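# Open both incubator doors fully and leave them open

## Task

Swing the incubator's outer door and then the inner glass door completely open so both stay open without the robot holding them. Fail conditions: any flask reaching the floor, either door being slammed open or shut, or the robot toppling or being left leaning. Finish by releasing the doors and backing the robot away.

## Robot and tools

ROBOT. A Hello Robot Stretch 4, about 1.6 m tall, with a single arm. It has an omni-wheel base (rim within 0.23 m of the base origin), a lift on a vertical mast, an arm that telescopes forward, a three-joint wrist (yaw, pitch, roll) and a two-finger gripper. There is only one arm, so joints are named individually, never given as lists.

FRAMES. Base frame: origin on the floor below the base centre, x ahead, y to the left, z up. hand_pose is reported in this frame as a point between the open fingertips; with all wrist joints at zero its axes line up with the base frame. The printed hand position may be slightly wrong. The odometry frame is the base frame as it was when the scene began.

execute_actions. Argument "actions" is a list holding exactly one action, or empty to just read state and images. Optional "cameras": a list from head_camera, head_left_camera, head_right_camera, wrist_camera, or "all"; omitted or null gives all, [] gives none. An action may contain:
- "base": exactly one relative move, measured from where the base last reported itself. {"translate_m": d} drives straight, metres, -2 to 2, forward positive. {"strafe_m": d} slides sideways, metres, -2 to 2, left positive. {"rotate_rad": d} turns in place, radians, -3.2 to 3.2, counter-clockwise (left) positive.
- "joints": absolute targets by name. lift_m 0 to 1.2 (m); arm_m 0 to 0.55 (m extension); wrist_yaw_rad -1.134 to 4.276 (0 ahead, positive left, 3.14 stowed back, over 3.4 the arm may block); wrist_pitch_rad -1.117 to 4.259 (0 level, 1.57 pointing down); wrist_roll_rad -1.117 to 4.259 (0 fingers level, positive clockwise viewed from behind); gripper_m -0.038 to 0.141 (fingertip gap in m; negative means squeezing together). Out-of-range joint targets are clipped and reported; any other bad value or unknown key rejects the call and nothing moves.
- "pace": "slow", "default", "fast" or "max" (base up to 0.1/0.3/0.4/0.6 m/s and 1/2/3/4 rad/s; slower when the lift is raised above 0.2).
- "contact_limits": {"arm_m": x}, x from 0 (gentlest) to 0.75 (firmest), default 0.5; the arm halts on contact above that.
- or "end_of_arm": "enable_torque" alone, to re-power wrist or gripper motors that shut off.
Motions in one action begin together and may finish at different times; each action lasts at most 15 s. Anything you omit may keep pushing toward its earlier target. A good opening move is lift_m 0.4 with wrist_yaw_rad 0 to unfold the wrist.

wait: "seconds" 0 to 10; commands nothing and returns the same state and images.

zoom_image: "camera" plus "region" [x0, y0, x1, y1] in pixels from the top-left, at most 504 by 504, on that camera's latest full image.

finished_scene: "scene" is the current scene's integer; it is final and reports success. Once a call reports a stop, later calls in that same reply are skipped.

RESULTS. base_status and joint_status: "done" (for the base this only means the wheels turned the commanded amount), "off_target" (resting short and maybe still pushing), "contact_stop_at_<key>" (hit something; that part goes slack, a slack lift may sag, slack wheels may roll), "limit_stop_at_<name>", "time_out", "torque_fault" (wrist motor went limp; send enable_torque). limit_stop_at_tilt means a lean over 6 degrees and slack drive until it recovers; limit_stop_at_own_body means a joint nearly hit the robot, often with pitch below -0.2 and roll below -0.4 or above 4. on_its_own lists uncommanded behaviour; "held at" is a target, not a position. lidar_m: 12 distances in metres, 30-degree sectors starting straight ahead and going counter-clockwise (4th left, 7th rear, 10th right); "-" is nothing seen or closer than 0.25 m; glass and thin legs may be missed. wrist_depth_mm: 7x7 grid of depths, 100 to 2000 mm, top-left first. base_odometry is wheel-based (heading -3.142 to 3.142, left positive); a gap over about 0.1 rad between turned_by_wheels and turned_by_imu suggests slipping or a collision. base_tilt in degrees, forward and right positive, with a small fixed bias. motor_effort: percent of maximum, bracket is the peak; wheel positive turns the base right. Gripper position and "done" don't prove a grasp; look at gripper effort.

CAMERAS. head_camera looks ahead and down from the mast top (turn the base to aim it); head_left_camera and head_right_camera are steeper fisheyes showing the base and arm; wrist_camera looks along the fingers. The "pictures" line names the images in order.

CAUTIONS. Move doors gently: no slamming either way, no knocking flasks to the floor. Avoid hard or sustained pushes with a high gripper or high contact limit, which can tip the robot; avoid driving or turning with heavy loads and the arm extended. Stuck fingertips on a surface below: raise the lift. Before finishing, open the gripper, withdraw, and move clear so the doors stay open on their own. Loose objects may occasionally get nudged by something else.

Each tool is called after "Request:" as a command line: name --argument value for each argument, lists and objects as JSON in quotes; but a table of rows of numbers goes row by row, as --pt "numbers of a row", without its own name.

## Session

Request:
execute_actions --actions '[]'

Scene clock: 0.00 s.
base_odometry: x=+0.000 y=+0.000 heading=+0.000 (m, m, rad; odometry frame)
turned_by_wheels: +0.000 (rad since the last result)
turned_by_imu: +0.000 (rad since the last result)
base_tilt: forward=+0.0 right=-0.1 (deg)
lidar_m: 1.13 1.23 1.73 2.87 3.04 1.96 1.93 2.54 1.10 1.05 1.14 1.17
base_status: not commanded
joint_positions: lift_m=+0.173 arm_m=-0.002 wrist_yaw_rad=+3.194 wrist_pitch_rad=-0.017 wrist_roll_rad=-0.005 gripper_m=+0.057
joint_status: not commanded
motor_effort: lift_m=+19 arm_m=+0 wrist_yaw_rad=-2 wrist_pitch_rad=-7 wrist_roll_rad=+0 gripper_m=-5 wheel_0=+0 wheel_1=+0 wheel_2=+0 (%)
hand_pose: x=-0.1233 y=+0.0723 z=+0.3566 quat_wxyz=(-0.026, +0.009, -0.002, +1.000) (m; base frame)
wrist_depth_mm: - 138 224 - - - - / - 108 136 - 1921 1921 - / - 108 136 - 1983 1863 - / - 119 143 - 1863 1921 - / 141 - - - - - - / 208 1430 199 1281 194 1229 1182 / 206 904 854 139 878 788 842
pictures: head_camera, head_left_camera, head_right_camera, wrist_camera
Images, in order (width x height): head_camera 420x560, head_left_camera 420x672, head_right_camera 420x672, wrist_camera 616x392.

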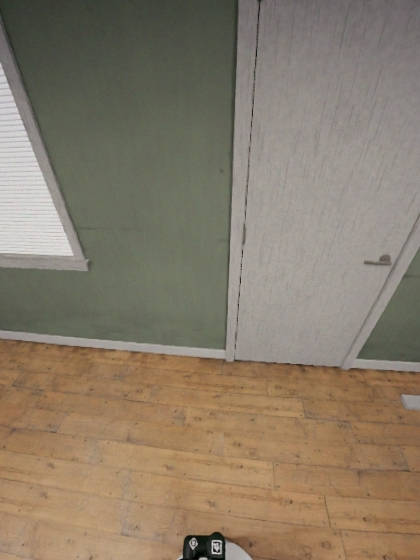

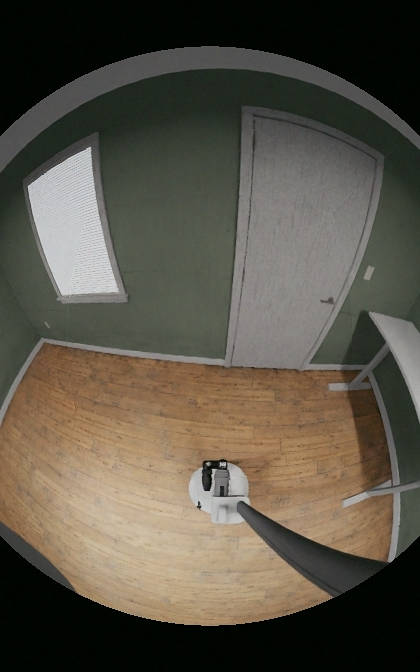

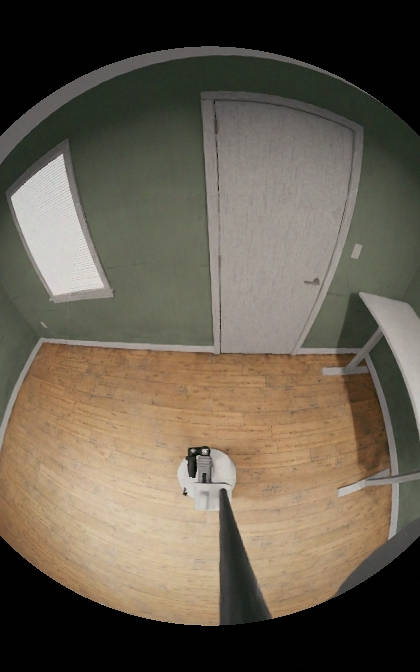

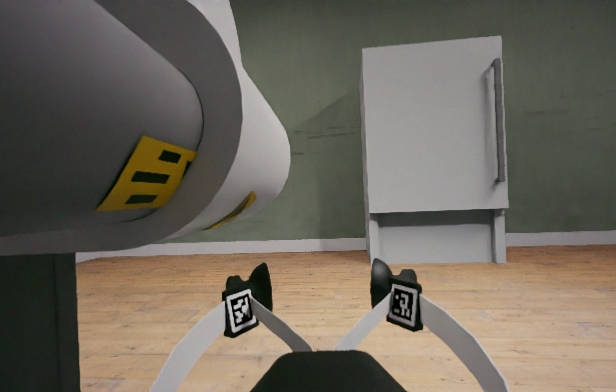

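The incubator is behind.

Request:
execute_actions --actions '[{"base":{"rotate_rad":3.14},"joints":{"lift_m":0.6,"wrist_yaw_rad":0,"gripper_m":0.12}}]'

Scene clock: 3.43 s.
base_odometry: x=+0.000 y=+0.000 heading=+3.140 (m, m, rad; odometry frame)
turned_by_wheels: +3.140 (rad since the last result)
turned_by_imu: +3.121 (rad since the last result)
base_tilt: forward=+0.0 right=-0.1 (deg)
lidar_m: 1.89 2.55 1.09 1.10 1.17 1.21 1.17 1.25 1.76 2.82 3.00 1.92
base_status: done
joint_positions: lift_m=+0.600 arm_m=-0.002 wrist_yaw_rad=+0.001 wrist_pitch_rad=-0.017 wrist_roll_rad=-0.005 gripper_m=+0.120
joint_status: all done
motor_effort: lift_m=+24(26) arm_m=+0(0) wrist_yaw_rad=-4(10) wrist_pitch_rad=-6(7) wrist_roll_rad=+0(1) gripper_m=-1(5) wheel_0=+0(7) wheel_1=+1(5) wheel_2=+1(6) (%)
hand_pose: x=+0.4579 y=-0.0873 z=+0.7828 quat_wxyz=(+1.000, -0.003, -0.009, +0.000) (m; base frame)
wrist_depth_mm: - - - - - - - / - - - - - - - / - - - - 1661 1576 - / - - - - 1618 1576 - / - - - - 1618 1618 - / - - 203 - 1618 1618 - / 1921 1808 1756 138 1756 1576 1708
pictures: head_camera, head_left_camera, head_right_camera, wrist_camera
Images, in order (width x height): head_camera 420x560, head_left_camera 420x672, head_right_camera 420x672, wrist_camera 616x392.

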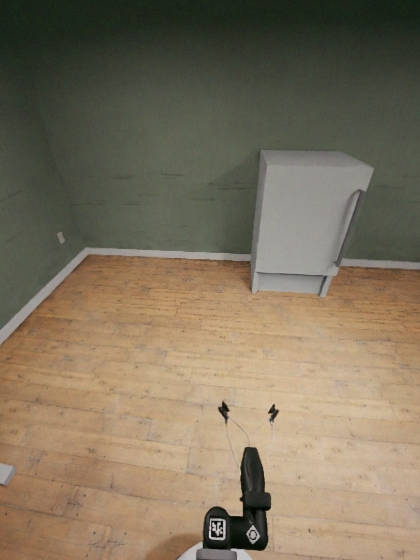

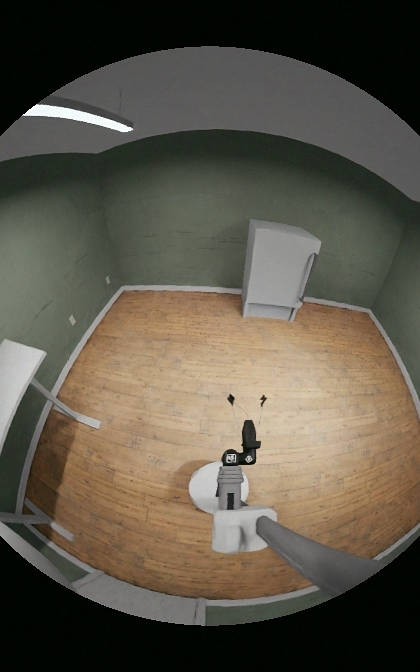

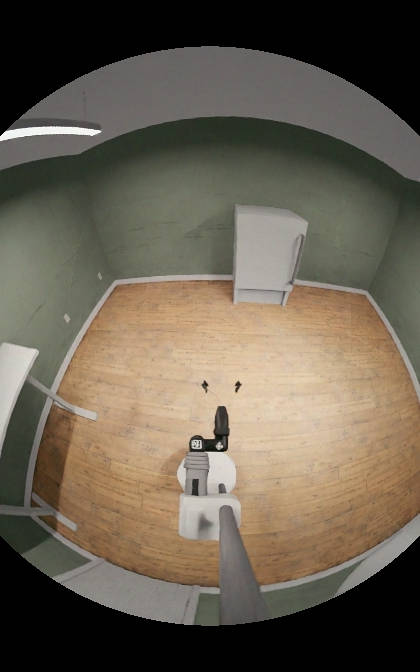

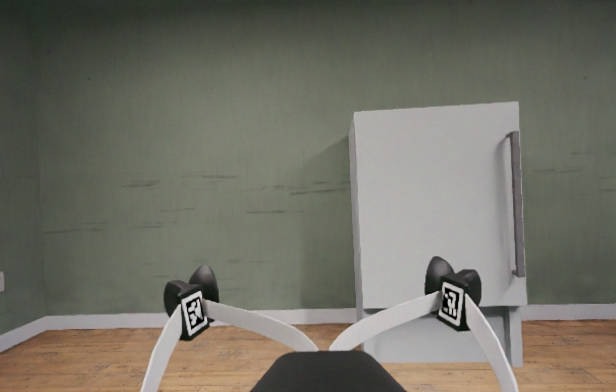

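Request:
execute_actions --actions '[{"base":{"strafe_m":-0.9},"pace":"fast"}]' --cameras '[]'

Request:
execute_actions --actions '[{"base":{"translate_m":0.8},"pace":"fast"}]'

Scene clock: 7.67 s.
base_odometry: x=+0.001 y=+0.900 heading=+3.140 (m, m, rad; odometry frame)
turned_by_wheels: +0.000 (rad since the last result)
turned_by_imu: -0.001 (rad since the last result)
base_tilt: forward=+0.0 right=-0.2 (deg)
lidar_m: 1.77 1.93 2.84 2.00 1.68 1.28 1.19 1.25 1.86 1.92 2.05 2.57
base_status: done
joint_positions: lift_m=+0.600 arm_m=-0.002 wrist_yaw_rad=+0.000 wrist_pitch_rad=-0.017 wrist_roll_rad=-0.005 gripper_m=+0.120
joint_status: not commanded
motor_effort: lift_m=+23(24) arm_m=+0(0) wrist_yaw_rad=-3(4) wrist_pitch_rad=-6(8) wrist_roll_rad=+0(0) gripper_m=-1(1) wheel_0=-3(12) wheel_1=+1(11) wheel_2=+0(1) (%)
hand_pose: x=+0.4578 y=-0.0873 z=+0.7829 quat_wxyz=(+1.000, -0.003, -0.009, +0.000) (m; base frame)
wrist_depth_mm: - - - - - - - / - - - - - - - / - - 1576 1661 - - - / - - 1661 1618 - - - / - - 1618 1618 - - - / - - 202 1661 - - - / 1983 1808 1756 138 1808 1618 1661
pictures: none
No camera images: the call's "cameras" was empty. Leave "cameras" out to get every camera's image.

Scene clock: 11.03 s.
base_odometry: x=-0.799 y=+0.901 heading=+3.140 (m, m, rad; odometry frame)
turned_by_wheels: +0.000 (rad since the last result)
turned_by_imu: -0.003 (rad since the last result)
base_tilt: forward=-0.1 right=+0.1 (deg)
lidar_m: 0.96 1.08 2.58 2.01 2.10 2.12 2.02 2.12 2.03 1.97 2.09 1.75
base_status: done
joint_positions: lift_m=+0.600 arm_m=-0.002 wrist_yaw_rad=+0.000 wrist_pitch_rad=-0.017 wrist_roll_rad=-0.005 gripper_m=+0.120
joint_status: not commanded
motor_effort: lift_m=+23(23) arm_m=+0(0) wrist_yaw_rad=-2(3) wrist_pitch_rad=-7(9) wrist_roll_rad=-1(0) gripper_m=-1(1) wheel_0=-1(7) wheel_1=-1(4) wheel_2=-1(12) (%)
hand_pose: x=+0.4578 y=-0.0873 z=+0.7829 quat_wxyz=(+1.000, -0.003, -0.009, +0.000) (m; base frame)
wrist_depth_mm: 1499 1537 1499 1464 1430 1397 1430 / 842 831 831 798 1464 1464 1397 / 842 831 820 809 1464 1464 1397 / 866 842 831 831 1499 1464 1430 / 854 831 831 809 1464 1430 1430 / 866 842 202 820 1430 1430 1397 / 854 842 842 138 1499 1464 1397
pictures: head_camera, head_left_camera, head_right_camera, wrist_camera
Images, in order (width x height): head_camera 420x560, head_left_camera 420x672, head_right_camera 420x672, wrist_camera 616x392.

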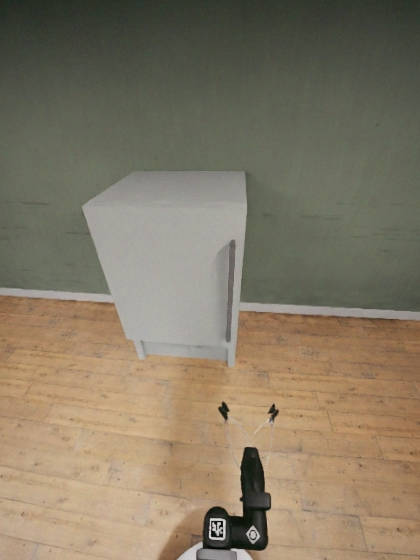

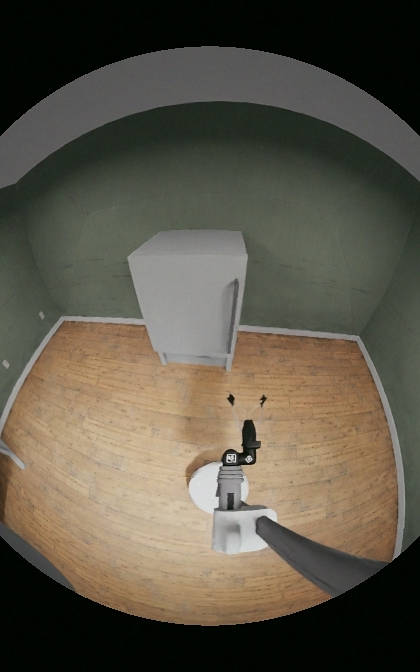

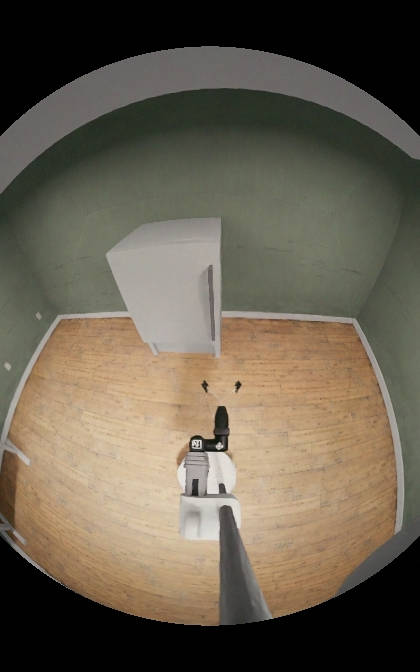

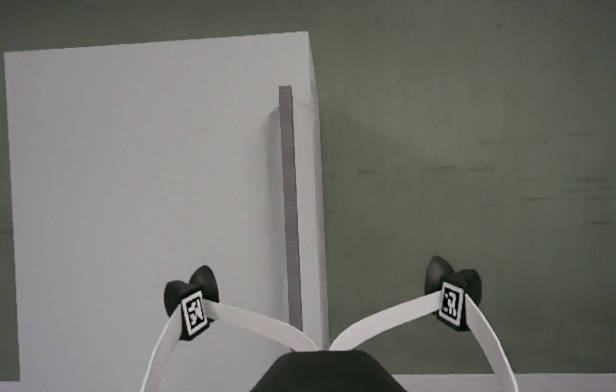

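Request:
execute_actions --actions '[{"base":{"strafe_m":0.04}}]' --cameras '[]'

Request:
execute_actions --actions '[{"base":{"translate_m":0.38}}]'

Scene clock: 12.83 s.
base_odometry: x=-0.799 y=+0.861 heading=+3.140 (m, m, rad; odometry frame)
turned_by_wheels: +0.000 (rad since the last result)
turned_by_imu: +0.000 (rad since the last result)
base_tilt: forward=+0.0 right=-0.2 (deg)
lidar_m: 0.96 1.08 2.54 1.97 2.03 2.09 2.01 2.10 2.07 2.01 2.13 1.74
base_status: done
joint_positions: lift_m=+0.600 arm_m=-0.002 wrist_yaw_rad=+0.000 wrist_pitch_rad=-0.017 wrist_roll_rad=-0.005 gripper_m=+0.120
joint_status: not commanded
motor_effort: lift_m=+23(23) arm_m=+0(0) wrist_yaw_rad=-3(3) wrist_pitch_rad=-7(5) wrist_roll_rad=+0(1) gripper_m=-1(2) wheel_0=+0(10) wheel_1=-1(8) wheel_2=-1(1) (%)
hand_pose: x=+0.4578 y=-0.0873 z=+0.7829 quat_wxyz=(+1.000, -0.003, -0.009, +0.000) (m; base frame)
wrist_depth_mm: 1537 1499 1499 1499 1464 1430 1366 / 854 831 820 820 1464 1464 1430 / 854 831 831 820 1464 1464 1397 / 866 842 842 831 1464 1464 1397 / 866 842 831 831 1464 1397 1430 / 866 854 202 831 1464 1397 1430 / 842 842 831 138 1464 1464 1430
pictures: none
No camera images: the call's "cameras" was empty. Leave "cameras" out to get every camera's image.

Scene clock: 15.60 s.
base_odometry: x=-1.179 y=+0.862 heading=+3.140 (m, m, rad; odometry frame)
turned_by_wheels: +0.000 (rad since the last result)
turned_by_imu: -0.001 (rad since the last result)
base_tilt: forward=+0.0 right=-0.1 (deg)
lidar_m: 0.59 0.70 2.00 2.69 2.06 2.50 2.41 2.54 2.09 2.02 1.78 1.37
base_status: done
joint_positions: lift_m=+0.600 arm_m=-0.002 wrist_yaw_rad=+0.000 wrist_pitch_rad=-0.017 wrist_roll_rad=-0.005 gripper_m=+0.120
joint_status: not commanded
motor_effort: lift_m=+23(23) arm_m=+0(0) wrist_yaw_rad=-2(3) wrist_pitch_rad=-5(8) wrist_roll_rad=+0(0) gripper_m=-1(2) wheel_0=+0(9) wheel_1=+0(4) wheel_2=+1(8) (%)
hand_pose: x=+0.4578 y=-0.0873 z=+0.7829 quat_wxyz=(+1.000, -0.003, -0.009, +0.000) (m; base frame)
wrist_depth_mm: 459 452 436 433 1078 1060 1025 / 455 452 442 436 1078 1060 1060 / 459 452 445 433 1098 1078 1042 / 459 455 442 439 1098 1078 1060 / 462 452 445 439 1078 1060 1060 / 459 455 203 436 1078 1060 1060 / 462 455 449 138 1078 1060 1060
pictures: head_camera, head_left_camera, head_right_camera, wrist_camera
Images, in order (width x height): head_camera 420x560, head_left_camera 420x672, head_right_camera 420x672, wrist_camera 616x392.

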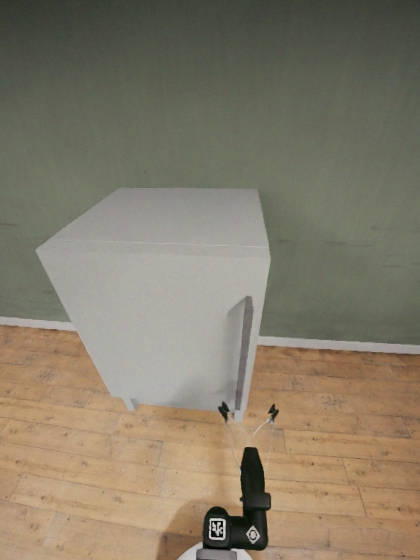

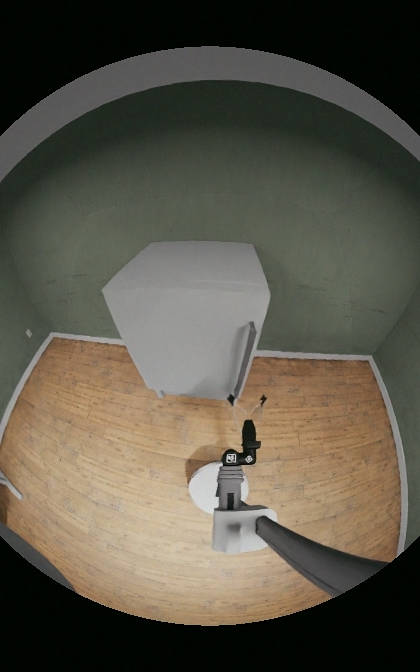

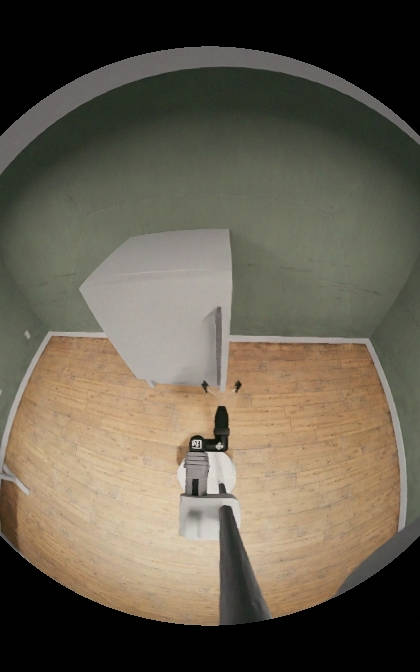

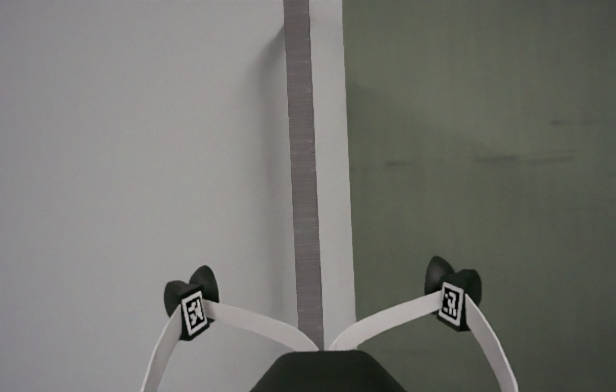

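Request:
execute_actions --actions '[{"joints":{"arm_m":0.17,"gripper_m":0.09},"contact_limits":{"arm_m":0.15}}]' --cameras '["head_camera","wrist_camera"]'

Scene clock: 17.83 s.
base_odometry: x=-1.179 y=+0.862 heading=+3.140 (m, m, rad; odometry frame)
turned_by_wheels: +0.000 (rad since the last result)
turned_by_imu: +0.001 (rad since the last result)
base_tilt: forward=+0.0 right=-0.1 (deg)
lidar_m: 0.58 0.68 1.99 2.71 2.09 2.50 2.41 2.53 2.09 2.03 1.79 1.35
base_status: not commanded
joint_positions: lift_m=+0.600 arm_m=+0.169 wrist_yaw_rad=+0.000 wrist_pitch_rad=-0.017 wrist_roll_rad=-0.005 gripper_m=+0.090
joint_status: all done
motor_effort: lift_m=+23(23) arm_m=+7(11) wrist_yaw_rad=-2(3) wrist_pitch_rad=-7(5) wrist_roll_rad=+0(1) gripper_m=-2(1) wheel_0=+0(0) wheel_1=+0(0) wheel_2=+0(1) (%)
contact_limits: arm_m 0.15
hand_pose: x=+0.6281 y=-0.0874 z=+0.7829 quat_wxyz=(+1.000, -0.003, -0.009, +0.000) (m; base frame)
wrist_depth_mm: 279 277 272 200 931 917 904 / 279 276 273 200 904 904 904 / 281 277 271 266 931 917 891 / 281 278 272 208 904 904 904 / 283 278 272 200 917 904 904 / 281 277 201 200 266 904 904 / 283 278 274 139 917 891 891
pictures: head_camera, wrist_camera
Images, in order (width x height): head_camera 420x560, wrist_camera 616x392.

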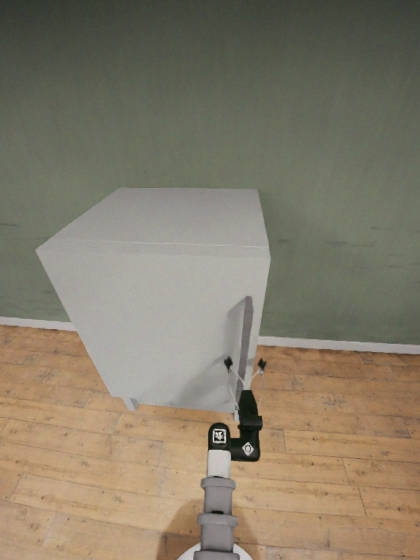

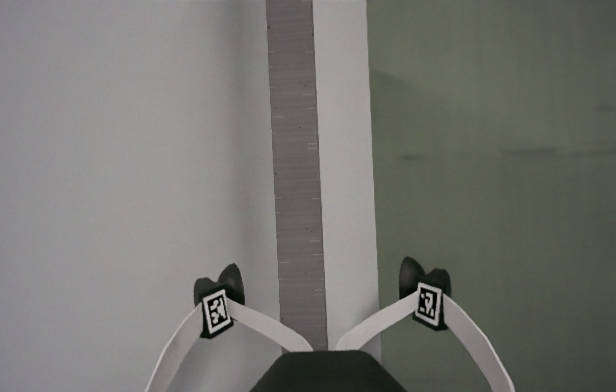

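Request:
execute_actions --actions '[{"joints":{"arm_m":0.2,"gripper_m":0.0},"contact_limits":{"arm_m":0.15}}]' --cameras '["head_camera","wrist_camera"]'

Request:
execute_actions --actions '[{"base":{"translate_m":-0.1},"pace":"slow"}]' --cameras '["head_camera","wrist_camera"]'

Scene clock: 20.10 s.
base_odometry: x=-1.179 y=+0.862 heading=+3.140 (m, m, rad; odometry frame)
turned_by_wheels: +0.001 (rad since the last result)
turned_by_imu: +0.002 (rad since the last result)
base_tilt: forward=-0.1 right=-0.2 (deg)
lidar_m: 0.58 0.68 2.02 2.70 2.08 2.50 2.40 2.53 2.09 2.02 1.79 1.36
base_status: not commanded
joint_positions: lift_m=+0.600 arm_m=+0.199 wrist_yaw_rad=+0.008 wrist_pitch_rad=-0.017 wrist_roll_rad=-0.005 gripper_m=+0.000
joint_status: all done
on_its_own: wrist_yaw_rad is at rest, and its effort (-24) is outside its rest range (-13 to +13)
motor_effort: lift_m=+23(23) arm_m=+5(10) wrist_yaw_rad=-24(23) wrist_pitch_rad=-6(7) wrist_roll_rad=+0(1) gripper_m=-10(25) wheel_0=+5(5) wheel_1=+3(2) wheel_2=+4(5) (%)
contact_limits: arm_m 0.15
hand_pose: x=+0.6591 y=-0.0852 z=+0.7828 quat_wxyz=(+1.000, -0.003, -0.008, +0.004) (m; base frame)
wrist_depth_mm: 252 245 240 168 878 866 866 / 251 246 242 168 904 878 866 / 251 246 241 168 891 854 854 / 252 248 242 168 878 878 866 / 252 248 242 168 891 866 866 / 252 248 242 168 186 891 854 / 254 249 241 141 236 866 854
pictures: head_camera, wrist_camera
Images, in order (width x height): head_camera 420x560, wrist_camera 616x392.

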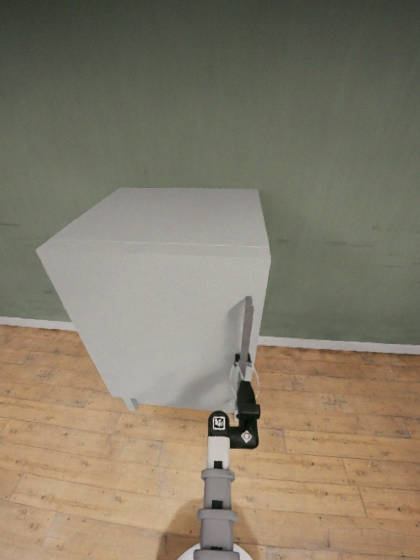

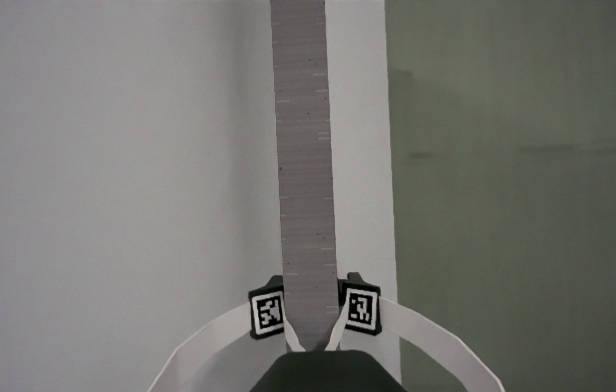

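Scene clock: 22.37 s.
base_odometry: x=-1.079 y=+0.862 heading=-3.140 (m, m, rad; odometry frame)
turned_by_wheels: +0.003 (rad since the last result)
turned_by_imu: +0.006 (rad since the last result)
base_tilt: forward=+0.0 right=-0.1 (deg)
lidar_m: 0.58 0.73 2.16 2.30 2.02 2.39 2.32 2.42 2.09 2.02 1.92 1.45
base_status: done
joint_positions: lift_m=+0.600 arm_m=+0.200 wrist_yaw_rad=+0.024 wrist_pitch_rad=-0.017 wrist_roll_rad=-0.005 gripper_m=+0.000
joint_status: not commanded
on_its_own: wrist_yaw_rad is at rest, and its effort (-71) is outside its rest range (-13 to +13)
motor_effort: lift_m=+23(23) arm_m=-1(5) wrist_yaw_rad=-71(72) wrist_pitch_rad=-8(9) wrist_roll_rad=-1(1) gripper_m=-14(19) wheel_0=+14(13) wheel_1=+5(5) wheel_2=+15(16) (%)
hand_pose: x=+0.6616 y=-0.0804 z=+0.7828 quat_wxyz=(+1.000, -0.002, -0.008, +0.012) (m; base frame)
wrist_depth_mm: 291 273 253 189 976 946 904 / 296 272 255 184 960 946 917 / 294 273 255 179 960 976 917 / 294 276 256 174 976 976 931 / 297 276 257 174 267 960 931 / 297 276 187 174 187 931 946 / 298 276 256 128 232 946 917
pictures: head_camera, wrist_camera
Images, in order (width x height): head_camera 420x560, wrist_camera 616x392.

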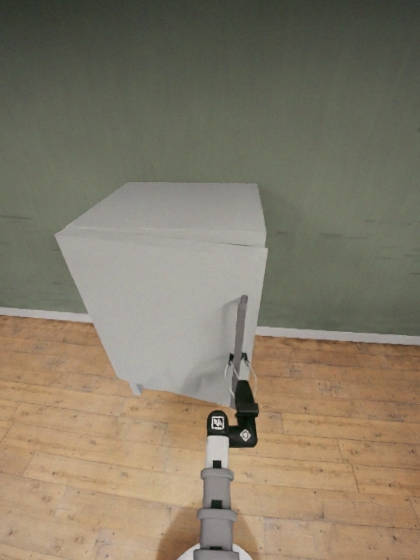

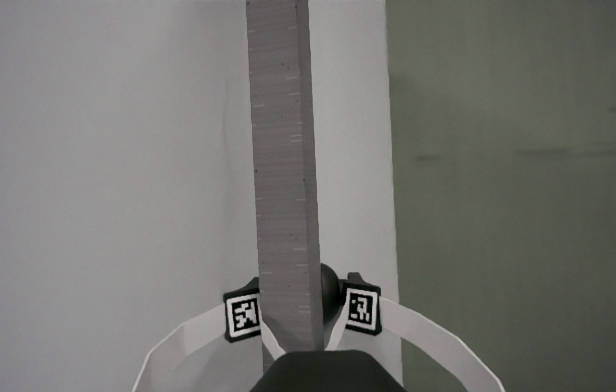

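Request:
execute_actions --actions '[{"base":{"strafe_m":0.035},"pace":"slow"}]' --cameras '[]'

Request:
execute_actions --actions '[{"base":{"translate_m":-0.08},"joints":{"wrist_yaw_rad":0.15},"pace":"slow"}]' --cameras '["head_camera","wrist_camera"]'

Scene clock: 24.43 s.
base_odometry: x=-1.079 y=+0.827 heading=-3.141 (m, m, rad; odometry frame)
turned_by_wheels: -0.001 (rad since the last result)
turned_by_imu: +0.000 (rad since the last result)
base_tilt: forward=+0.1 right=-0.2 (deg)
lidar_m: 0.60 0.75 2.16 2.30 2.01 2.40 2.32 2.43 2.10 2.06 1.93 1.45
base_status: done
joint_positions: lift_m=+0.600 arm_m=+0.200 wrist_yaw_rad=-0.004 wrist_pitch_rad=-0.017 wrist_roll_rad=-0.005 gripper_m=+0.000
joint_status: not commanded
motor_effort: lift_m=+23(23) arm_m=-1(1) wrist_yaw_rad=+10(72) wrist_pitch_rad=-8(7) wrist_roll_rad=+0(0) gripper_m=-10(15) wheel_0=-4(13) wheel_1=-2(9) wheel_2=-1(14) (%)
hand_pose: x=+0.6592 y=-0.0886 z=+0.7828 quat_wxyz=(+1.000, -0.003, -0.008, -0.002) (m; base frame)
wrist_depth_mm: 287 271 257 176 238 976 960 / 289 273 259 176 239 976 960 / 291 273 259 177 238 976 960 / 290 276 259 177 239 991 960 / 291 276 260 176 238 976 946 / 293 274 260 176 186 960 976 / 294 277 257 146 237 960 960
pictures: none
No camera images: the call's "cameras" was empty. Leave "cameras" out to get every camera's image.

Scene clock: 26.50 s.
base_odometry: x=-0.999 y=+0.827 heading=-3.141 (m, m, rad; odometry frame)
turned_by_wheels: +0.000 (rad since the last result)
turned_by_imu: -0.012 (rad since the last result)
base_tilt: forward=+0.1 right=-0.1 (deg)
lidar_m: 0.60 0.78 2.23 2.03 2.00 2.33 2.23 2.35 2.12 2.04 2.05 1.53
base_status: done
joint_positions: lift_m=+0.600 arm_m=+0.200 wrist_yaw_rad=+0.146 wrist_pitch_rad=-0.017 wrist_roll_rad=-0.005 gripper_m=+0.000
joint_status: all done
motor_effort: lift_m=+23(23) arm_m=-1(1) wrist_yaw_rad=+9(74) wrist_pitch_rad=-7(7) wrist_roll_rad=+0(0) gripper_m=-12(13) wheel_0=-3(18) wheel_1=-2(6) wheel_2=+0(10) (%)
hand_pose: x=+0.6692 y=-0.0444 z=+0.7828 quat_wxyz=(+0.997, -0.002, -0.009, +0.073) (m; base frame)
wrist_depth_mm: 382 324 281 175 224 991 946 / 384 327 285 176 224 991 931 / 389 327 282 177 225 991 946 / 392 330 287 178 227 976 946 / 392 332 287 178 227 991 946 / 394 330 287 177 184 1008 960 / 397 334 276 133 225 597 976
pictures: head_camera, wrist_camera
Images, in order (width x height): head_camera 420x560, wrist_camera 616x392.

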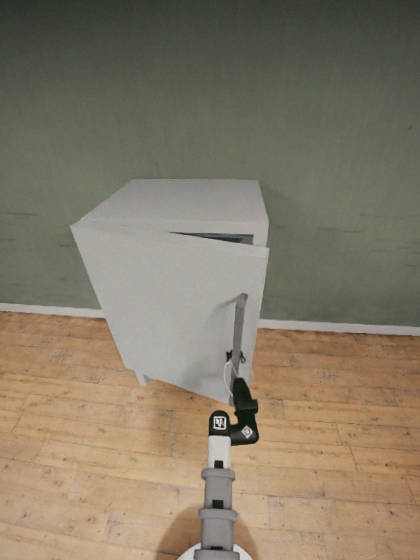

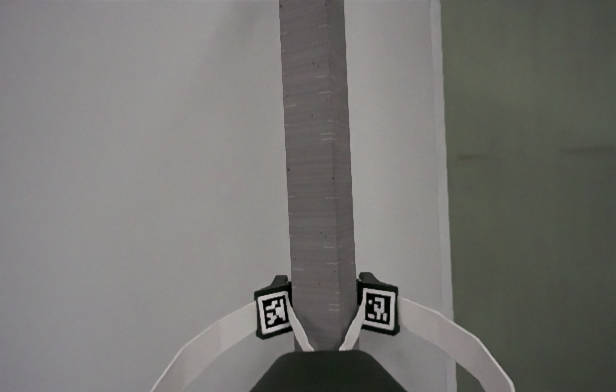

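Request:
execute_actions --actions '[{"base":{"translate_m":-0.08},"joints":{"wrist_yaw_rad":0.33},"pace":"slow"}]' --cameras '[]'

Request:
execute_actions --actions '[{"base":{"translate_m":-0.06},"joints":{"wrist_yaw_rad":0.55},"pace":"slow"}]' --cameras '["head_camera","wrist_camera"]'

Scene clock: 29.23 s.
base_odometry: x=-0.919 y=+0.827 heading=-3.140 (m, m, rad; odometry frame)
turned_by_wheels: +0.001 (rad since the last result)
turned_by_imu: -0.022 (rad since the last result)
base_tilt: forward=+0.0 right=-0.2 (deg)
lidar_m: 0.60 0.79 2.28 1.97 1.98 2.25 2.15 2.24 2.13 2.04 2.15 1.64
base_status: done
joint_positions: lift_m=+0.600 arm_m=+0.200 wrist_yaw_rad=+0.336 wrist_pitch_rad=-0.017 wrist_roll_rad=-0.005 gripper_m=+0.000
joint_status: all done
on_its_own: wrist_yaw_rad is at rest, and its effort (-20) is outside its rest range (-13 to +13)
motor_effort: lift_m=+23(23) arm_m=-1(1) wrist_yaw_rad=-20(82) wrist_pitch_rad=-7(8) wrist_roll_rad=+1(1) gripper_m=-12(14) wheel_0=+3(18) wheel_1=+0(8) wheel_2=+6(11) (%)
hand_pose: x=+0.6723 y=+0.0127 z=+0.7829 quat_wxyz=(+0.986, -0.001, -0.009, +0.167) (m; base frame)
wrist_depth_mm: 1708 462 332 180 214 473 931 / 1756 466 338 181 216 236 931 / 1708 477 343 180 216 232 946 / 1708 484 345 179 218 229 960 / 1661 488 347 180 220 226 960 / 1661 496 338 176 185 223 946 / 1708 504 327 152 217 202 960
pictures: none
No camera images: the call's "cameras" was empty. Leave "cameras" out to get every camera's image.

Scene clock: 31.07 s.
base_odometry: x=-0.859 y=+0.827 heading=-3.140 (m, m, rad; odometry frame)
turned_by_wheels: +0.000 (rad since the last result)
turned_by_imu: +0.000 (rad since the last result)
base_tilt: forward=+0.1 right=-0.2 (deg)
lidar_m: 0.59 0.81 2.37 1.95 2.00 2.17 2.09 2.17 2.13 2.03 2.16 1.70
base_status: done
joint_positions: lift_m=+0.600 arm_m=+0.200 wrist_yaw_rad=+0.551 wrist_pitch_rad=-0.017 wrist_roll_rad=-0.005 gripper_m=+0.000
joint_status: all done
motor_effort: lift_m=+23(23) arm_m=-1(1) wrist_yaw_rad=-5(66) wrist_pitch_rad=-8(10) wrist_roll_rad=+0(0) gripper_m=-11(11) wheel_0=-2(16) wheel_1=+0(6) wheel_2=+1(7) (%)
hand_pose: x=+0.6627 y=+0.0765 z=+0.7828 quat_wxyz=(+0.962, +0.000, -0.009, +0.272) (m; base frame)
wrist_depth_mm: - - 530 170 205 168 452 / - - 544 169 207 170 455 / - - 559 169 209 170 455 / - - 564 169 211 169 325 / - - 585 172 213 168 320 / - - 535 171 186 169 322 / 1983 1863 492 140 208 163 324
pictures: head_camera, wrist_camera
Images, in order (width x height): head_camera 420x560, wrist_camera 616x392.

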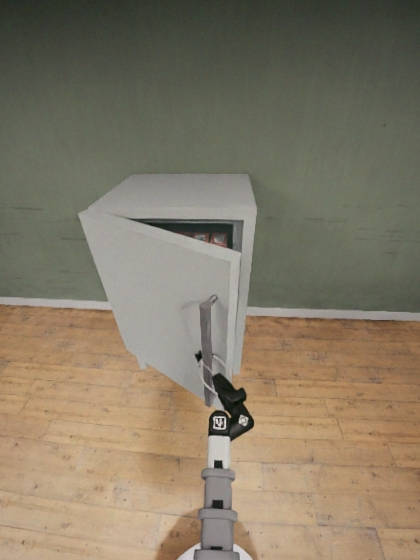

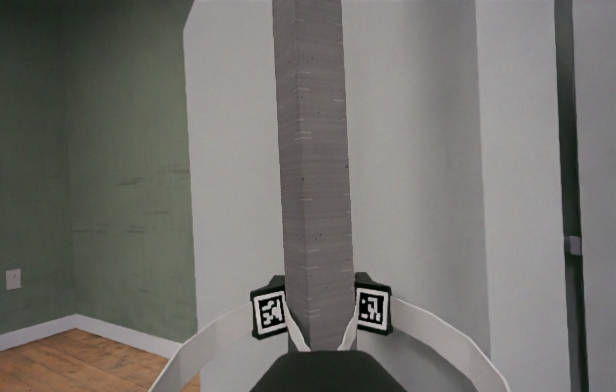

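Request:
execute_actions --actions '[{"joints":{"gripper_m":0.07}}]' --cameras '[]'

Request:
execute_actions --actions '[{"joints":{"arm_m":0.04,"wrist_yaw_rad":0.4}}]' --cameras '[]'

Request:
execute_actions --actions '[{"base":{"strafe_m":-0.16},"joints":{"wrist_yaw_rad":0.0,"gripper_m":0.0}}]'

Scene clock: 33.23 s.
base_odometry: x=-0.859 y=+0.827 heading=-3.140 (m, m, rad; odometry frame)
turned_by_wheels: +0.000 (rad since the last result)
turned_by_imu: +0.001 (rad since the last result)
base_tilt: forward=-0.1 right=-0.1 (deg)
lidar_m: 0.61 0.80 2.36 1.94 2.00 2.17 2.09 2.16 2.12 2.03 2.14 1.67
base_status: not commanded
joint_positions: lift_m=+0.600 arm_m=+0.200 wrist_yaw_rad=+0.547 wrist_pitch_rad=-0.017 wrist_roll_rad=-0.005 gripper_m=+0.070
joint_status: all done
motor_effort: lift_m=+22(23) arm_m=-1(1) wrist_yaw_rad=+7(8) wrist_pitch_rad=-9(8) wrist_roll_rad=+0(0) gripper_m=-3(12) wheel_0=-2(2) wheel_1=+1(1) wheel_2=-1(1) (%)
hand_pose: x=+0.6630 y=+0.0753 z=+0.7829 quat_wxyz=(+0.963, +0.000, -0.009, +0.270) (m; base frame)
wrist_depth_mm: - - 559 340 220 190 201 / - - 569 343 219 192 200 / - - 580 349 187 194 200 / - - 597 353 186 195 199 / - - 615 359 185 196 194 / - - 205 345 180 193 192 / 1921 1863 569 144 229 187 192
pictures: none
No camera images: the call's "cameras" was empty. Leave "cameras" out to get every camera's image.

Scene clock: 34.77 s.
base_odometry: x=-0.859 y=+0.827 heading=-3.140 (m, m, rad; odometry frame)
turned_by_wheels: +0.000 (rad since the last result)
turned_by_imu: +0.001 (rad since the last result)
base_tilt: forward=+0.0 right=+0.0 (deg)
lidar_m: 0.63 0.84 2.37 1.93 1.99 2.20 2.07 2.17 2.11 2.05 2.14 1.69
base_status: not commanded
joint_positions: lift_m=+0.600 arm_m=+0.041 wrist_yaw_rad=+0.400 wrist_pitch_rad=-0.017 wrist_roll_rad=-0.005 gripper_m=+0.070
joint_status: all done
motor_effort: lift_m=+23(22) arm_m=-7(6) wrist_yaw_rad=-2(20) wrist_pitch_rad=-8(6) wrist_roll_rad=+1(1) gripper_m=-4(3) wheel_0=-1(1) wheel_1=+1(0) wheel_2=+0(1) (%)
hand_pose: x=+0.5119 y=+0.0318 z=+0.7829 quat_wxyz=(+0.980, -0.001, -0.009, +0.199) (m; base frame)
wrist_depth_mm: - 1921 699 512 370 661 1118 / - 1863 732 517 370 647 1098 / - 1863 732 521 373 647 1118 / - 1863 741 535 377 397 1138 / - 1983 750 539 377 392 1098 / - 1921 203 517 193 389 1118 / 1863 1863 732 138 382 373 1118
pictures: none
No camera images: the call's "cameras" was empty. Leave "cameras" out to get every camera's image.

Scene clock: 36.53 s.
base_odometry: x=-0.859 y=+0.987 heading=-3.140 (m, m, rad; odometry frame)
turned_by_wheels: +0.000 (rad since the last result)
turned_by_imu: +0.000 (rad since the last result)
base_tilt: forward=+0.0 right=-0.1 (deg)
lidar_m: 0.65 0.65 2.38 2.11 2.14 2.21 2.08 2.15 1.97 1.88 1.98 1.70
base_status: done
joint_positions: lift_m=+0.600 arm_m=+0.041 wrist_yaw_rad=+0.000 wrist_pitch_rad=-0.017 wrist_roll_rad=-0.005 gripper_m=+0.000
joint_status: all done
motor_effort: lift_m=+23(23) arm_m=-7(7) wrist_yaw_rad=-3(10) wrist_pitch_rad=-6(8) wrist_roll_rad=+1(0) gripper_m=-7(5) wheel_0=+0(9) wheel_1=+1(7) wheel_2=+0(1) (%)
hand_pose: x=+0.5006 y=-0.0873 z=+0.7829 quat_wxyz=(+1.000, -0.003, -0.008, +0.000) (m; base frame)
wrist_depth_mm: 410 436 842 1366 1336 1336 1336 / 397 433 842 1366 1336 1336 1308 / 459 433 891 1336 1366 1308 1308 / 462 439 1255 1366 1366 1336 1336 / 466 439 946 1336 1366 1366 1336 / 466 436 831 193 186 1336 1336 / 512 436 768 142 1366 1366 1366
pictures: head_camera, head_left_camera, head_right_camera, wrist_camera
Images, in order (width x height): head_camera 420x560, head_left_camera 420x672, head_right_camera 420x672, wrist_camera 616x392.

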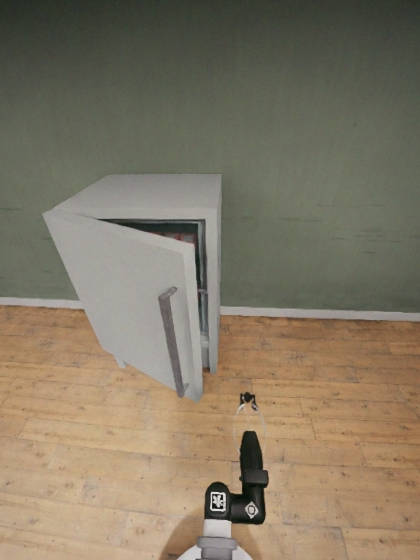

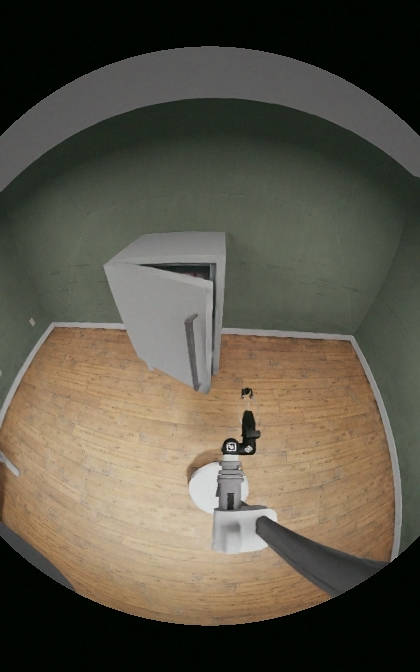

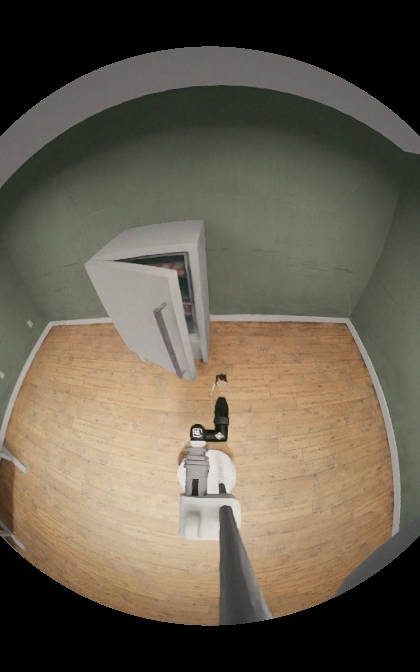

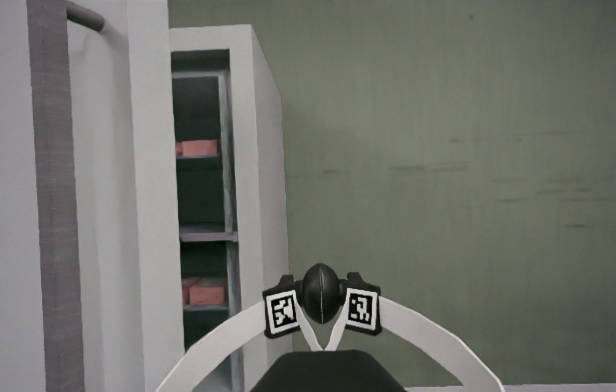

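Request:
execute_actions --actions '[{"joints":{"arm_m":0.38},"contact_limits":{"arm_m":0.2}}]' --cameras '[]'

Request:
execute_actions --actions '[{"base":{"strafe_m":0.3},"pace":"slow"}]'

Scene clock: 39.53 s.
base_odometry: x=-0.859 y=+0.987 heading=-3.140 (m, m, rad; odometry frame)
turned_by_wheels: +0.000 (rad since the last result)
turned_by_imu: +0.001 (rad since the last result)
base_tilt: forward=+0.1 right=-0.1 (deg)
lidar_m: 0.65 0.67 2.38 2.12 2.15 2.19 2.10 2.16 1.93 1.86 1.98 1.68
base_status: not commanded
joint_positions: lift_m=+0.600 arm_m=+0.379 wrist_yaw_rad=+0.000 wrist_pitch_rad=-0.017 wrist_roll_rad=-0.005 gripper_m=+0.000
joint_status: all done
motor_effort: lift_m=+22(23) arm_m=+7(7) wrist_yaw_rad=-2(2) wrist_pitch_rad=-8(9) wrist_roll_rad=+0(0) gripper_m=-7(7) wheel_0=+0(0) wheel_1=+1(1) wheel_2=+0(0) (%)
contact_limits: arm_m 0.2
hand_pose: x=+0.8381 y=-0.0874 z=+0.7829 quat_wxyz=(+1.000, -0.003, -0.009, +0.000) (m; base frame)
wrist_depth_mm: 569 549 484 1025 991 1008 1008 / 842 788 466 1042 1025 1025 1025 / 549 564 459 1042 1025 1025 1008 / 946 917 442 1042 1025 1008 991 / 676 591 442 1060 1042 1025 1025 / 904 878 439 193 186 1008 1025 / 554 549 442 142 1025 1042 1025
pictures: none
No camera images: the call's "cameras" was empty. Leave "cameras" out to get every camera's image.

Scene clock: 43.67 s.
base_odometry: x=-0.859 y=+0.687 heading=+3.140 (m, m, rad; odometry frame)
turned_by_wheels: -0.003 (rad since the last result)
turned_by_imu: -0.150 (rad since the last result)
base_tilt: forward=-0.1 right=-0.1 (deg)
lidar_m: 0.60 0.76 2.03 2.59 1.89 2.27 2.11 2.10 2.35 2.13 2.17 1.74
base_status: done
joint_positions: lift_m=+0.600 arm_m=+0.379 wrist_yaw_rad=-0.017 wrist_pitch_rad=-0.017 wrist_roll_rad=-0.005 gripper_m=+0.000
joint_status: not commanded
on_its_own: wrist_yaw_rad is at rest, and its effort (+46) is outside its rest range (-13 to +13)
motor_effort: lift_m=+22(22) arm_m=+6(7) wrist_yaw_rad=+46(55) wrist_pitch_rad=-5(7) wrist_roll_rad=+0(0) gripper_m=-12(12) wheel_0=-18(18) wheel_1=-5(4) wheel_2=-13(17) (%)
hand_pose: x=+0.8368 y=-0.0922 z=+0.7829 quat_wxyz=(+1.000, -0.003, -0.009, -0.008) (m; base frame)
wrist_depth_mm: - 108 421 1042 1078 1118 1160 / - 107 424 1060 1078 1138 1138 / - 105 418 1042 1078 1160 1160 / - 107 418 1060 1060 1118 1182 / - 106 424 1008 1098 1138 1160 / - 105 162 193 184 1118 1160 / - 104 133 142 1078 1118 1160
pictures: head_camera, head_left_camera, head_right_camera, wrist_camera
Images, in order (width x height): head_camera 420x560, head_left_camera 420x672, head_right_camera 420x672, wrist_camera 616x392.

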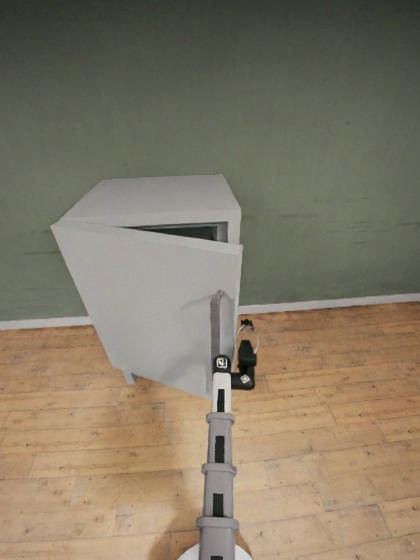

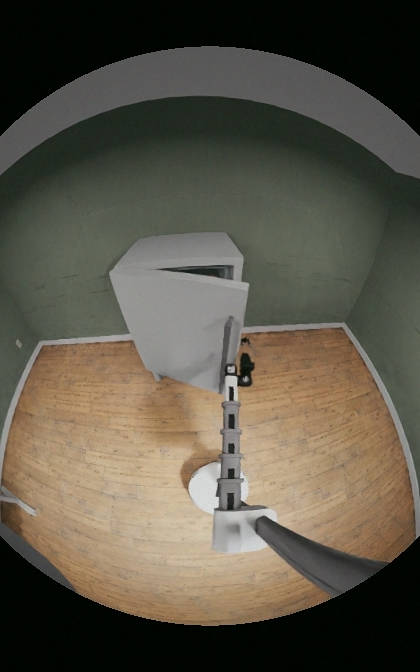

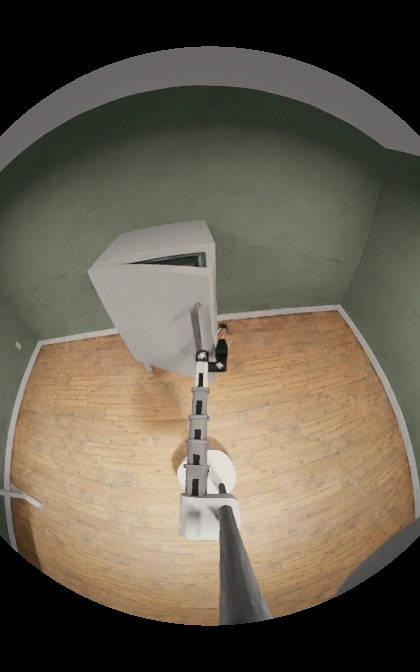

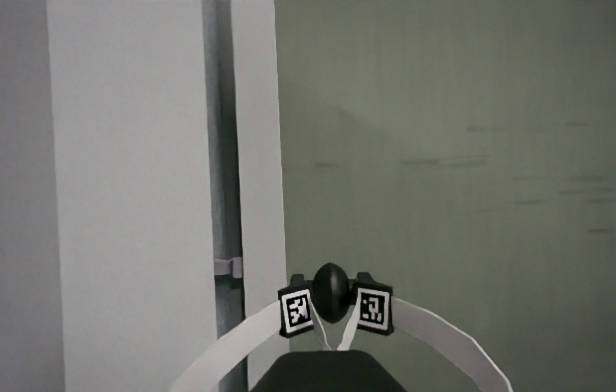

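Request:
execute_actions --actions '[{"base":{"strafe_m":-0.25},"pace":"slow"}]' --cameras '[]'

Request:
execute_actions --actions '[{"base":{"rotate_rad":0.15},"joints":{"wrist_yaw_rad":1.45,"gripper_m":-0.01},"pace":"slow"}]'

Scene clock: 48.37 s.
base_odometry: x=-0.859 y=+0.937 heading=+3.140 (m, m, rad; odometry frame)
turned_by_wheels: +0.000 (rad since the last result)
turned_by_imu: +0.002 (rad since the last result)
base_tilt: forward=+0.0 right=-0.2 (deg)
lidar_m: 0.74 0.67 1.25 2.85 2.12 2.29 2.06 2.06 2.05 1.89 1.90 1.78
base_status: done
joint_positions: lift_m=+0.600 arm_m=+0.379 wrist_yaw_rad=-0.001 wrist_pitch_rad=-0.017 wrist_roll_rad=-0.005 gripper_m=+0.000
joint_status: not commanded
motor_effort: lift_m=+22(23) arm_m=+6(6) wrist_yaw_rad=+0(46) wrist_pitch_rad=-6(4) wrist_roll_rad=-1(1) gripper_m=-6(12) wheel_0=+3(18) wheel_1=-1(9) wheel_2=+0(12) (%)
hand_pose: x=+0.8383 y=-0.0876 z=+0.7829 quat_wxyz=(+1.000, -0.003, -0.009, +0.000) (m; base frame)
wrist_depth_mm: 427 621 1025 1042 1098 1118 1160 / 433 591 1025 1060 1098 1160 1160 / 427 585 1060 1060 1098 1118 1160 / 427 574 1042 1060 1078 1118 1160 / 430 564 1025 1042 1118 1138 1160 / 469 559 1008 193 187 1138 1182 / 469 549 991 142 1098 1118 1160
pictures: none
No camera images: the call's "cameras" was empty. Leave "cameras" out to get every camera's image.

Scene clock: 49.93 s.
base_odometry: x=-0.859 y=+0.937 heading=-2.993 (m, m, rad; odometry frame)
turned_by_wheels: +0.150 (rad since the last result)
turned_by_imu: +0.111 (rad since the last result)
base_tilt: forward=+0.0 right=-0.1 (deg)
lidar_m: 1.02 0.51 2.30 2.12 2.14 2.19 2.08 2.12 1.98 1.88 1.95 1.70
base_status: done
joint_positions: lift_m=+0.600 arm_m=+0.379 wrist_yaw_rad=+1.449 wrist_pitch_rad=-0.017 wrist_roll_rad=-0.005 gripper_m=-0.010
joint_status: all done
motor_effort: lift_m=+22(23) arm_m=+5(6) wrist_yaw_rad=+0(79) wrist_pitch_rad=-7(6) wrist_roll_rad=+0(0) gripper_m=-11(18) wheel_0=+2(18) wheel_1=+0(12) wheel_2=+1(20) (%)
hand_pose: x=+0.6716 y=+0.2757 z=+0.7829 quat_wxyz=(+0.749, +0.004, -0.008, +0.663) (m; base frame)
wrist_depth_mm: 246 286 343 439 597 691 661 / 245 285 345 439 597 732 699 / 242 285 345 430 585 723 715 / 241 282 342 427 574 715 699 / 240 282 340 413 580 732 715 / 238 279 319 199 182 723 691 / 237 273 327 145 559 691 707
pictures: head_camera, head_left_camera, head_right_camera, wrist_camera
Images, in order (width x height): head_camera 420x560, head_left_camera 420x672, head_right_camera 420x672, wrist_camera 616x392.

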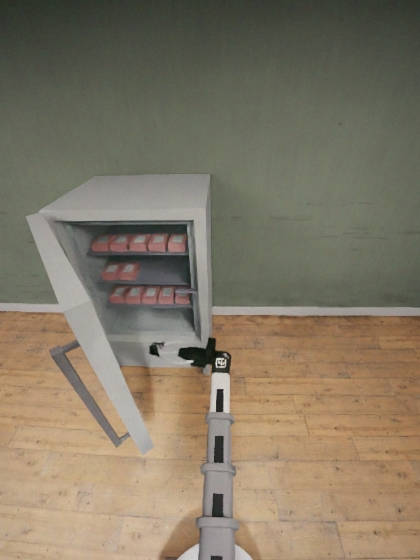

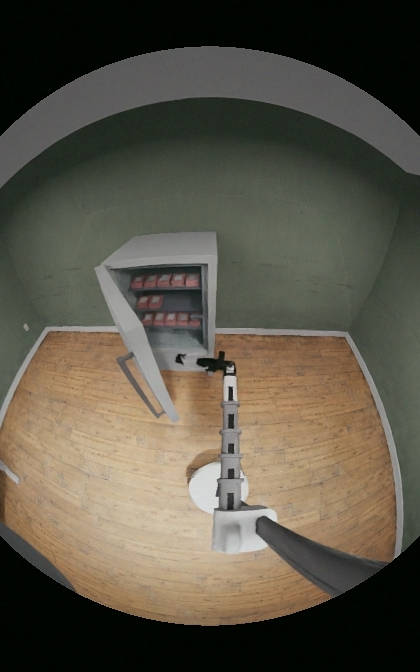

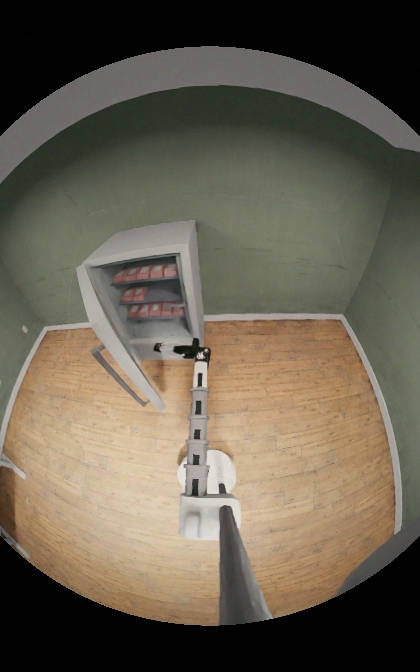

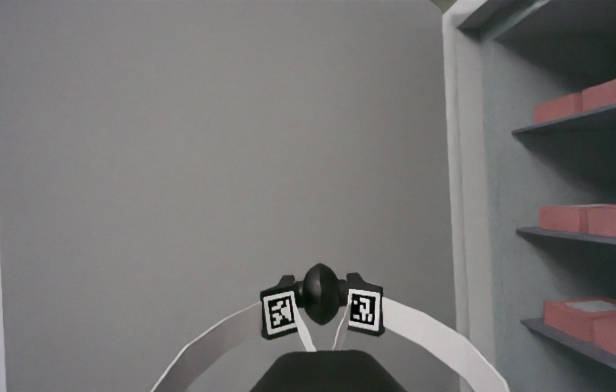

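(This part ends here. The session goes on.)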